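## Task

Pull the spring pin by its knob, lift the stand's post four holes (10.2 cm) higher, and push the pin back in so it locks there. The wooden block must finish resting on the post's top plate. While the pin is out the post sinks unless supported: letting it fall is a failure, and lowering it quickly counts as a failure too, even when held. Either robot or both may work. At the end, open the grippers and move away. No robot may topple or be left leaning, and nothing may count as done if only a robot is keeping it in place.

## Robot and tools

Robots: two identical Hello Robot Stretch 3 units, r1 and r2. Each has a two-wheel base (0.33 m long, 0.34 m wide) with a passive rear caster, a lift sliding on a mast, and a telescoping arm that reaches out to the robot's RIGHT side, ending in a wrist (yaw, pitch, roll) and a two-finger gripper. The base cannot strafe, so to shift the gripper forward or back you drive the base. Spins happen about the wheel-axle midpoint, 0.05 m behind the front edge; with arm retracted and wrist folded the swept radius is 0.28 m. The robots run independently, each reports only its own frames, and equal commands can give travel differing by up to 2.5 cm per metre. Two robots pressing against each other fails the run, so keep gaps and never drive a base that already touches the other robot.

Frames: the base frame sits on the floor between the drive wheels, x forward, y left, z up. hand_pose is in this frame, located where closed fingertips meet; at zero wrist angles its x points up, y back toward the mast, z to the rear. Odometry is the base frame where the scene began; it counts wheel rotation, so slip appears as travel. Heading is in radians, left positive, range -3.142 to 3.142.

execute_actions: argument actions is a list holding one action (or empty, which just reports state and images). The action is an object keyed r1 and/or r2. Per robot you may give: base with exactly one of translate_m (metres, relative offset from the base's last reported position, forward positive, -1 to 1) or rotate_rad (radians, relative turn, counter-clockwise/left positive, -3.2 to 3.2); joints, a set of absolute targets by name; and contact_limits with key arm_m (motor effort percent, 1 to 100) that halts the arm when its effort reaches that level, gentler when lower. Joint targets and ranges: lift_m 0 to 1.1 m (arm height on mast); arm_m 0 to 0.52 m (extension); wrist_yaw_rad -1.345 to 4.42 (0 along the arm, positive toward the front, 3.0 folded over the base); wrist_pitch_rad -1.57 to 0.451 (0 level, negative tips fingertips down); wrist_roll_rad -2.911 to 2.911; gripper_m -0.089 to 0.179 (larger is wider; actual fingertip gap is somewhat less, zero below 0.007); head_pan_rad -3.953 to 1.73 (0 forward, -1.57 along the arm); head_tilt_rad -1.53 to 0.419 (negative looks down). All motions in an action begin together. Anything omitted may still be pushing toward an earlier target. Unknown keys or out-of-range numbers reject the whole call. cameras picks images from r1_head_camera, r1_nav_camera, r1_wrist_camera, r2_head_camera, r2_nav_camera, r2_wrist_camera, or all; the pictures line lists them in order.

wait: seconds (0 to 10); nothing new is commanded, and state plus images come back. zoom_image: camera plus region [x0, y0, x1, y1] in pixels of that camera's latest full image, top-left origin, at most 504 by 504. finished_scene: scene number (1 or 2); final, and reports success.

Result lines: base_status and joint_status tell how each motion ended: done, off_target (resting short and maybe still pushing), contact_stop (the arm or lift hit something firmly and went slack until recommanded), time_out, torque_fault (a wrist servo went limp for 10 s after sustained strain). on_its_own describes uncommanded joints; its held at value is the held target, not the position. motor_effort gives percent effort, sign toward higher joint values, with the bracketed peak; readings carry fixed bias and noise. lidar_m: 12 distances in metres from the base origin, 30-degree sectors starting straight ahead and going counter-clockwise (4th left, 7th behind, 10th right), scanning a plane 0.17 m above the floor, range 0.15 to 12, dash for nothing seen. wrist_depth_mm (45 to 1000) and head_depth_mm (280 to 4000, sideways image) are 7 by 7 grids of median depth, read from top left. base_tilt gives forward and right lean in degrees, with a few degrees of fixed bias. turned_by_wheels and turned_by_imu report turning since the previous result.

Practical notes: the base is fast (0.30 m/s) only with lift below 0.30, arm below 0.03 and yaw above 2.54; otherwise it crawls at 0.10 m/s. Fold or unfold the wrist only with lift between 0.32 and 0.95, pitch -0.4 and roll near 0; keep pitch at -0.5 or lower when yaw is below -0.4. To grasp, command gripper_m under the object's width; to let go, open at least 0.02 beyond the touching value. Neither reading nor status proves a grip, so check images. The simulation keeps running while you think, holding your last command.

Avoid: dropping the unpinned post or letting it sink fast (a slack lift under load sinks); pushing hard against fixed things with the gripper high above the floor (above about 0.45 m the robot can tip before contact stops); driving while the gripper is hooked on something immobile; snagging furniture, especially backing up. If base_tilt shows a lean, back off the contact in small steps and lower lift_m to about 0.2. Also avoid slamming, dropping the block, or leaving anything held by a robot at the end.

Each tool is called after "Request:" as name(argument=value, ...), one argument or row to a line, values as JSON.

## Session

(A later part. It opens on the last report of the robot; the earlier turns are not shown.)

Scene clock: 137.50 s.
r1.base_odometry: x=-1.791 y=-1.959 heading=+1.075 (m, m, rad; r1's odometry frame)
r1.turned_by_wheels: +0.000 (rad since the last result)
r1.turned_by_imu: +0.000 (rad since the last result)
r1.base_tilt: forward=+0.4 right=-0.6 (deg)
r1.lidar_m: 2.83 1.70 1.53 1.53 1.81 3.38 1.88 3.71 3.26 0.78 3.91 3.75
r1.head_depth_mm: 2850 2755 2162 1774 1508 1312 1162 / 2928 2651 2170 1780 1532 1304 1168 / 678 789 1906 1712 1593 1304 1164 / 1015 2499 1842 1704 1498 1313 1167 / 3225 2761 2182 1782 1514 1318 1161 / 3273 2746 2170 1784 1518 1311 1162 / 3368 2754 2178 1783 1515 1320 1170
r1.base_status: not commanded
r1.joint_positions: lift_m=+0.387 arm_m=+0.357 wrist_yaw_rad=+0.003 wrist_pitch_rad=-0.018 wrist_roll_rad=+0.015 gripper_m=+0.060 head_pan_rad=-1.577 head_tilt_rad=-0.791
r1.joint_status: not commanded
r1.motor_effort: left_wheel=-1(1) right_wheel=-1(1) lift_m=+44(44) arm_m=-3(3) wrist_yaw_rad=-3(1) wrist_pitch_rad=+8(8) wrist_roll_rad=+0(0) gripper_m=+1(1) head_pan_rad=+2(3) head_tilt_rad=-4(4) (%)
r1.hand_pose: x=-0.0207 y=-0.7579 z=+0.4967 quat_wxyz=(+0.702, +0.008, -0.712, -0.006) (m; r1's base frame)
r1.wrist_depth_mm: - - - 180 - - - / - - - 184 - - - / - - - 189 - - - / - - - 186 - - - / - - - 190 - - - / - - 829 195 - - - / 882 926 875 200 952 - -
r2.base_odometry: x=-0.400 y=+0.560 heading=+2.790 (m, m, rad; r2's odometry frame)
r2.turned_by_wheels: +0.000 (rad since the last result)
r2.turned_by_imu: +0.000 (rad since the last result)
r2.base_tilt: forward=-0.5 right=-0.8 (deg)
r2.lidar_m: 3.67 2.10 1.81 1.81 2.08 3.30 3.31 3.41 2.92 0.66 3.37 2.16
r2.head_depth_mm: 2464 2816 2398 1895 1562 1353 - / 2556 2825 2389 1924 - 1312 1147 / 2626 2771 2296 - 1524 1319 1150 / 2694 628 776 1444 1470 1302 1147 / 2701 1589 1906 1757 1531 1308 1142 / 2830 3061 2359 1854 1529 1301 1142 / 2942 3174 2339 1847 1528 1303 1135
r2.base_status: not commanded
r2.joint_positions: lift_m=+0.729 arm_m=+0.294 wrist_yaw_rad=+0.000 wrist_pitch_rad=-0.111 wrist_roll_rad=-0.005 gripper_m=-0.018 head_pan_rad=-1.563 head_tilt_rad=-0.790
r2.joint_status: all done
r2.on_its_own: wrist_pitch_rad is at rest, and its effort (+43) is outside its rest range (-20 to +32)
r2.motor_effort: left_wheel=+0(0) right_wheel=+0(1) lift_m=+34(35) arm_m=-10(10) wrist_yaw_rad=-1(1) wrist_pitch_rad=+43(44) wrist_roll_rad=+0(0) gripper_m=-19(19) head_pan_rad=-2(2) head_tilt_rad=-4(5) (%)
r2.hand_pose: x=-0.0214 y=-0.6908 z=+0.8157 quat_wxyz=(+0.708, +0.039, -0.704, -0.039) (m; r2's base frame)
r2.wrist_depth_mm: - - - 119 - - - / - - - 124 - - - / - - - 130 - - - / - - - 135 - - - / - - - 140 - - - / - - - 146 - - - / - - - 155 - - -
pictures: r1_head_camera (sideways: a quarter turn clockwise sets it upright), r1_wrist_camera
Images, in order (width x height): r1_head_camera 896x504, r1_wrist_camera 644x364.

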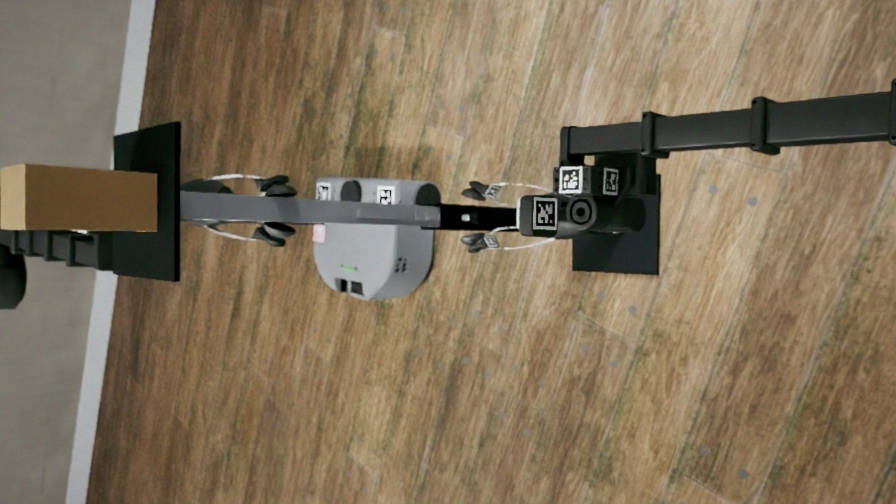

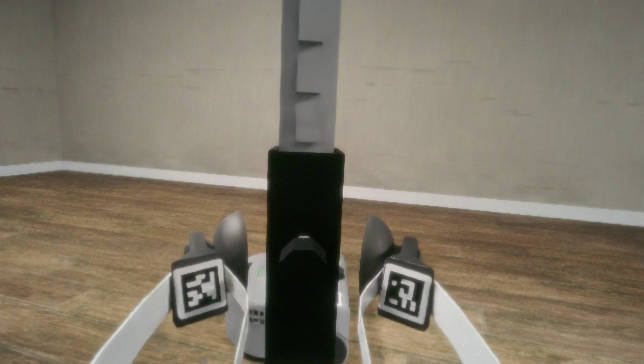

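Caught. Unload gently.

Request:
execute_actions(
  actions=[
    {"r1":{"joints":{"arm_m":0.2}},"r2":{"joints":{"lift_m":0.716}}},
  ],
  cameras=[],
)

Request:
execute_actions(
  actions=[
    {"r1":{"joints":{"arm_m":0.1}},"r2":{"joints":{"lift_m":0.705}}},
  ],
  cameras=["r1_wrist_camera"],
)

Scene clock: 142.53 s.
r1.base_odometry: x=-1.791 y=-1.959 heading=+1.075 (m, m, rad; r1's odometry frame)
r1.turned_by_wheels: +0.000 (rad since the last result)
r1.turned_by_imu: +0.001 (rad since the last result)
r1.base_tilt: forward=+0.4 right=-0.6 (deg)
r1.lidar_m: 2.82 1.70 1.53 1.53 1.82 3.37 1.88 3.71 3.26 0.78 3.91 3.75
r1.head_depth_mm: 2836 2771 2154 1788 1507 1314 1164 / 2921 2649 2146 1775 1520 1342 1171 / 678 787 1912 1739 1495 - 1149 / 1055 2474 1834 1698 1471 1297 1164 / 3192 2780 2175 1768 1507 1313 1159 / 3320 2786 2165 1798 1510 1322 1160 / 3417 2795 2182 1782 1528 1312 1163
r1.base_status: not commanded
r1.joint_positions: lift_m=+0.387 arm_m=+0.200 wrist_yaw_rad=+0.002 wrist_pitch_rad=-0.019 wrist_roll_rad=+0.015 gripper_m=+0.060 head_pan_rad=-1.577 head_tilt_rad=-0.791
r1.joint_status: all done
r1.motor_effort: left_wheel=-1(1) right_wheel=-1(1) lift_m=+43(43) arm_m=-7(8) wrist_yaw_rad=-1(0) wrist_pitch_rad=+8(8) wrist_roll_rad=+0(0) gripper_m=+0(1) head_pan_rad=+3(3) head_tilt_rad=-5(4) (%)
r1.hand_pose: x=-0.0210 y=-0.6011 z=+0.4964 quat_wxyz=(+0.702, +0.008, -0.712, -0.007) (m; r1's base frame)
r1.wrist_depth_mm: - - - - - - - / - - - - - - - / - - - - - - - / - - - - - - - / - - - - - - - / - - 971 678 - - - / 911 935 930 894 922 976 -
r2.base_odometry: x=-0.400 y=+0.560 heading=+2.790 (m, m, rad; r2's odometry frame)
r2.turned_by_wheels: +0.000 (rad since the last result)
r2.turned_by_imu: +0.001 (rad since the last result)
r2.base_tilt: forward=-0.4 right=-0.8 (deg)
r2.lidar_m: 3.67 2.10 1.80 1.81 2.08 3.31 3.31 3.41 2.93 0.66 3.38 2.16
r2.head_depth_mm: 2475 2801 2410 1886 1549 1356 - / 2549 2825 2383 1934 - - 1137 / 2618 2801 2286 - 1510 1316 1147 / 2650 631 778 1742 1474 1304 1144 / 2726 1585 1912 1773 1541 1303 1145 / 2830 3067 2332 1856 1529 1305 1142 / 2917 3123 2330 1843 1532 1313 1135
r2.base_status: not commanded
r2.joint_positions: lift_m=+0.716 arm_m=+0.294 wrist_yaw_rad=+0.000 wrist_pitch_rad=-0.074 wrist_roll_rad=-0.005 gripper_m=-0.018 head_pan_rad=-1.563 head_tilt_rad=-0.790
r2.joint_status: all done
r2.motor_effort: left_wheel=+0(1) right_wheel=+1(1) lift_m=+21(34) arm_m=-10(10) wrist_yaw_rad=-1(1) wrist_pitch_rad=+29(43) wrist_roll_rad=+0(0) gripper_m=-19(19) head_pan_rad=-3(2) head_tilt_rad=-5(3) (%)
r2.hand_pose: x=-0.0214 y=-0.6925 z=+0.8117 quat_wxyz=(+0.709, +0.027, -0.704, -0.026) (m; r2's base frame)
r2.wrist_depth_mm: - - - 122 - - - / - - - 126 - - - / - - - 131 - - - / - - - 135 - - - / - - - 139 - - - / - - - 145 - - - / - - - 151 - - -
pictures: none
No camera images: the call's "cameras" was empty. Leave "cameras" out to get every camera's image.

Scene clock: 144.50 s.
r1.base_odometry: x=-1.791 y=-1.959 heading=+1.075 (m, m, rad; r1's odometry frame)
r1.turned_by_wheels: +0.000 (rad since the last result)
r1.turned_by_imu: +0.000 (rad since the last result)
r1.base_tilt: forward=+0.5 right=-0.6 (deg)
r1.lidar_m: 2.83 1.70 1.52 1.53 1.82 3.39 1.88 3.69 3.28 0.78 3.91 3.75
r1.head_depth_mm: 2834 2720 2148 1774 1512 1317 1158 / 2887 2674 2177 1772 1519 1309 1182 / 680 784 1921 1705 1499 1332 - / 1128 2465 1825 1708 1482 1315 1157 / 3201 2776 2173 1782 1518 1319 1163 / 3324 2777 2151 1784 1519 1316 1162 / 3441 2815 2179 1798 1522 1310 1165
r1.base_status: not commanded
r1.joint_positions: lift_m=+0.387 arm_m=+0.100 wrist_yaw_rad=+0.002 wrist_pitch_rad=-0.019 wrist_roll_rad=+0.015 gripper_m=+0.060 head_pan_rad=-1.577 head_tilt_rad=-0.791
r1.joint_status: all done
r1.motor_effort: left_wheel=-1(1) right_wheel=+0(0) lift_m=+44(44) arm_m=-6(7) wrist_yaw_rad=+0(1) wrist_pitch_rad=+8(8) wrist_roll_rad=+0(1) gripper_m=+1(1) head_pan_rad=+3(3) head_tilt_rad=-5(4) (%)
r1.hand_pose: x=-0.0210 y=-0.5011 z=+0.4964 quat_wxyz=(+0.702, +0.008, -0.712, -0.007) (m; r1's base frame)
r1.wrist_depth_mm: - - - - - - - / - - - - - - - / - - - - - - - / - - - - - - - / - - - - - - - / - - - - - - - / 946 900 905 878 955 982 -
r2.base_odometry: x=-0.400 y=+0.560 heading=+2.790 (m, m, rad; r2's odometry frame)
r2.turned_by_wheels: +0.000 (rad since the last result)
r2.turned_by_imu: +0.000 (rad since the last result)
r2.base_tilt: forward=-0.6 right=-0.8 (deg)
r2.lidar_m: 3.67 2.10 1.80 1.80 2.08 3.31 3.31 3.43 2.93 0.66 3.36 2.17
r2.head_depth_mm: 2494 2786 2402 1880 1558 1350 - / 2538 2808 2376 1940 - - 1147 / 2601 2772 2288 - 1519 1314 1152 / 2678 630 782 1748 1465 1300 1148 / 2731 1572 2273 1781 1543 1311 1141 / 2871 3049 2332 1860 1531 1308 1137 / 2912 3135 2335 1840 1527 1302 1137
r2.base_status: not commanded
r2.joint_positions: lift_m=+0.705 arm_m=+0.294 wrist_yaw_rad=+0.000 wrist_pitch_rad=-0.038 wrist_roll_rad=-0.005 gripper_m=-0.018 head_pan_rad=-1.563 head_tilt_rad=-0.790
r2.joint_status: all done
r2.motor_effort: left_wheel=+0(1) right_wheel=+1(0) lift_m=+18(23) arm_m=-9(10) wrist_yaw_rad=-1(1) wrist_pitch_rad=+15(28) wrist_roll_rad=+0(0) gripper_m=-19(19) head_pan_rad=-4(2) head_tilt_rad=-3(3) (%)
r2.hand_pose: x=-0.0214 y=-0.6938 z=+0.8102 quat_wxyz=(+0.709, +0.014, -0.705, -0.014) (m; r2's base frame)
r2.wrist_depth_mm: - - - 125 - - - / - - - 128 - - - / - - - 132 - - - / - - - 136 - - - / - - - 140 - - - / - - - 144 - - - / - - - 149 - - -
pictures: r1_wrist_camera
Images, in order (width x height): r1_wrist_camera 644x364.

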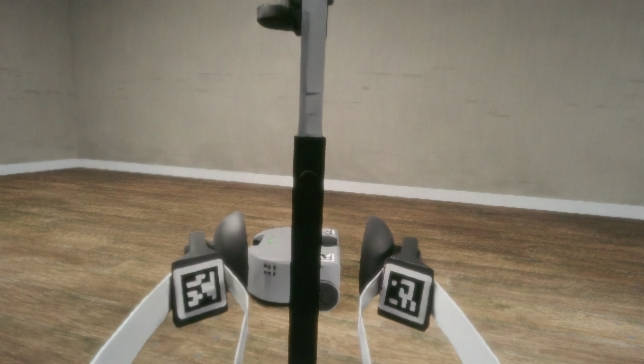

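Request:
execute_actions(
  actions=[
    {"r1":{"joints":{"arm_m":0.0}},"r2":{"joints":{"gripper_m":0.08}}},
  ],
  cameras=[],
)

Request:
execute_actions(
  actions=[
    {"r2":{"joints":{"arm_m":0.0}}},
  ],
  cameras=["r2_head_camera"],
)

Request:
finished_scene(
  scene=1,
)

Scene clock: 149.93 s.
r1.base_odometry: x=-1.791 y=-1.959 heading=+1.075 (m, m, rad; r1's odometry frame)
r1.turned_by_wheels: +0.000 (rad since the last result)
r1.turned_by_imu: +0.001 (rad since the last result)
r1.base_tilt: forward=+0.4 right=-0.6 (deg)
r1.lidar_m: 2.82 1.70 1.53 1.53 1.82 3.39 1.88 3.71 3.25 0.78 3.92 3.75
r1.head_depth_mm: 2817 2763 2160 1773 1521 1302 1161 / 2924 2659 2174 1776 1508 1310 1154 / 677 788 1900 1732 1502 1318 1180 / 1131 2496 1823 1712 1467 1323 1188 / 3247 2747 2187 1799 1512 1321 1167 / 3350 2734 2201 1771 1517 1307 1163 / 3362 2781 2184 1787 1527 1316 1162
r1.base_status: not commanded
r1.joint_positions: lift_m=+0.387 arm_m=+0.002 wrist_yaw_rad=+0.002 wrist_pitch_rad=-0.019 wrist_roll_rad=+0.015 gripper_m=+0.060 head_pan_rad=-1.577 head_tilt_rad=-0.791
r1.joint_status: all done
joint sent to its limit — the command would take r1.arm_m past its lower limit, so that joint was sent only as far as its limit.
r1.motor_effort: left_wheel=-1(1) right_wheel=+0(1) lift_m=+43(43) arm_m=-8(7) wrist_yaw_rad=+0(1) wrist_pitch_rad=+8(8) wrist_roll_rad=+0(0) gripper_m=+1(0) head_pan_rad=+3(3) head_tilt_rad=-5(4) (%)
r1.hand_pose: x=-0.0210 y=-0.4028 z=+0.4964 quat_wxyz=(+0.702, +0.008, -0.712, -0.007) (m; r1's base frame)
r1.wrist_depth_mm: - - - - - - - / - - - - - - - / - - - - - - - / - - - - - - - / - - - - - - - / - - - - - - - / 895 936 931 942 930 - -
r2.base_odometry: x=-0.400 y=+0.560 heading=+2.790 (m, m, rad; r2's odometry frame)
r2.turned_by_wheels: +0.000 (rad since the last result)
r2.turned_by_imu: +0.001 (rad since the last result)
r2.base_tilt: forward=-0.5 right=-0.9 (deg)
r2.lidar_m: 3.66 2.10 1.80 1.80 2.08 3.31 3.32 3.41 2.92 0.66 3.36 2.16
r2.head_depth_mm: 2481 2794 2407 1892 1549 1357 - / 2557 2818 2379 1963 - - 1150 / 2616 2773 2298 - 1505 1323 1147 / 2650 630 791 1761 1472 1305 1146 / 2726 1576 2248 1770 1544 1314 1139 / 2837 3082 2371 1855 1536 1310 1136 / 2882 3167 2339 1846 1532 1305 1135
r2.base_status: not commanded
r2.joint_positions: lift_m=+0.705 arm_m=+0.293 wrist_yaw_rad=-0.001 wrist_pitch_rad=-0.024 wrist_roll_rad=-0.005 gripper_m=+0.080 head_pan_rad=-1.563 head_tilt_rad=-0.790
r2.joint_status: all done
r2.motor_effort: left_wheel=+0(1) right_wheel=+1(1) lift_m=+18(18) arm_m=-2(9) wrist_yaw_rad=+0(1) wrist_pitch_rad=+9(14) wrist_roll_rad=+0(0) gripper_m=+0(81) head_pan_rad=-2(2) head_tilt_rad=-5(4) (%)
r2.hand_pose: x=-0.0217 y=-0.6937 z=+0.8137 quat_wxyz=(+0.709, +0.008, -0.705, -0.009) (m; r2's base frame)
r2.wrist_depth_mm: - - - 127 - - - / - - - 130 - - - / - - - 134 - - - / - - - 137 - - - / - - - 142 - - - / - - - 146 - - - / - - - 150 - - -
pictures: none
No camera images: the call's "cameras" was empty. Leave "cameras" out to get every camera's image.

Scene clock: 153.30 s.
r1.base_odometry: x=-1.791 y=-1.959 heading=+1.075 (m, m, rad; r1's odometry frame)
r1.turned_by_wheels: +0.000 (rad since the last result)
r1.turned_by_imu: +0.001 (rad since the last result)
r1.base_tilt: forward=+0.3 right=-0.5 (deg)
r1.lidar_m: 2.82 1.70 1.52 1.52 1.82 3.36 1.89 3.71 3.26 0.78 3.91 3.75
r1.head_depth_mm: 2845 2733 2181 1788 1510 1326 1154 / 2885 2674 2153 1762 1510 1318 1166 / 677 784 2040 1711 1496 1310 1180 / 1288 2465 1836 1706 1459 1316 1181 / 3210 2732 2190 1785 1522 1303 1158 / 3313 2845 2189 1784 1507 1320 1164 / 3429 2769 2174 1801 1514 1316 1170
r1.base_status: not commanded
r1.joint_positions: lift_m=+0.387 arm_m=+0.002 wrist_yaw_rad=+0.002 wrist_pitch_rad=-0.019 wrist_roll_rad=+0.015 gripper_m=+0.060 head_pan_rad=-1.577 head_tilt_rad=-0.791
r1.joint_status: not commanded
r1.motor_effort: left_wheel=-1(0) right_wheel=+0(0) lift_m=+44(43) arm_m=-7(7) wrist_yaw_rad=+0(2) wrist_pitch_rad=+8(8) wrist_roll_rad=+0(0) gripper_m=+1(1) head_pan_rad=+3(3) head_tilt_rad=-4(4) (%)
r1.hand_pose: x=-0.0210 y=-0.4028 z=+0.4964 quat_wxyz=(+0.702, +0.008, -0.712, -0.007) (m; r1's base frame)
r1.wrist_depth_mm: - - - - - - - / - - - - - - - / - - - - - - - / - - - - - - - / - - - - - - - / - - - - - - - / 898 953 947 894 933 988 -
r2.base_odometry: x=-0.400 y=+0.560 heading=+2.790 (m, m, rad; r2's odometry frame)
r2.turned_by_wheels: +0.000 (rad since the last result)
r2.turned_by_imu: +0.000 (rad since the last result)
r2.base_tilt: forward=-0.5 right=-0.9 (deg)
r2.lidar_m: 3.66 2.09 1.80 1.80 2.08 3.31 3.32 3.42 2.92 0.66 3.38 2.16
r2.head_depth_mm: 2467 2819 2386 1897 1562 1329 - / 2558 2850 2390 1886 1555 1324 - / 2613 2811 2302 1882 1544 1351 - / 2639 632 1296 1739 1470 1333 1141 / 2726 1585 2249 1780 1532 1307 1140 / 2844 3068 2343 1846 1539 1305 1141 / 2911 3156 2340 1839 1537 1299 1140
r2.base_status: not commanded
r2.joint_positions: lift_m=+0.705 arm_m=+0.002 wrist_yaw_rad=-0.001 wrist_pitch_rad=-0.023 wrist_roll_rad=-0.005 gripper_m=+0.080 head_pan_rad=-1.563 head_tilt_rad=-0.790
r2.joint_status: all done
joint sent to its limit — the command would take r2.arm_m past its lower limit, so that joint was sent only as far as its limit.
r2.motor_effort: left_wheel=-1(0) right_wheel=+1(0) lift_m=+18(18) arm_m=-4(3) wrist_yaw_rad=+0(0) wrist_pitch_rad=+9(9) wrist_roll_rad=+0(0) gripper_m=+0(0) head_pan_rad=-3(2) head_tilt_rad=-4(4) (%)
r2.hand_pose: x=-0.0217 y=-0.4027 z=+0.8140 quat_wxyz=(+0.709, +0.008, -0.705, -0.009) (m; r2's base frame)
r2.wrist_depth_mm: - - - 378 - - - / - - - - - - - / - - - - - - - / - - - - - - - / - - - - - - - / - - - - - - - / - - - - - - -
pictures: r2_head_camera (sideways: a quarter turn clockwise sets it upright)
Images, in order (width x height): r2_head_camera 896x504.

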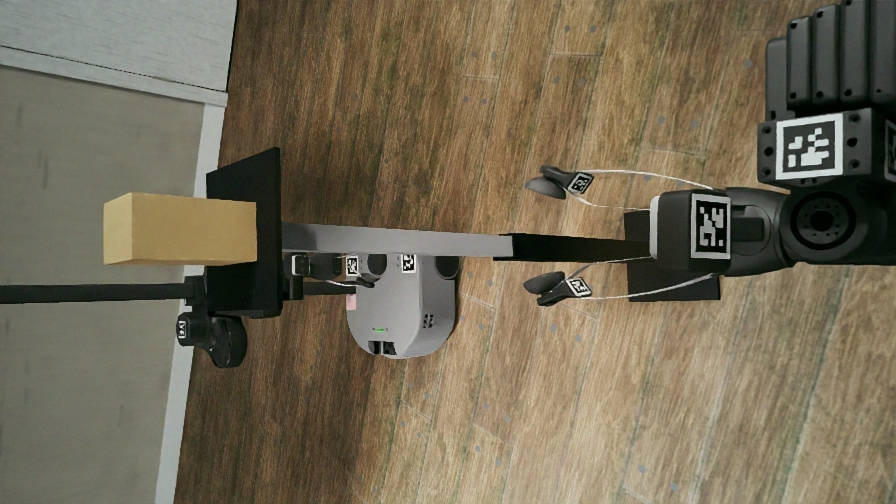

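The scene is finished: the task was done.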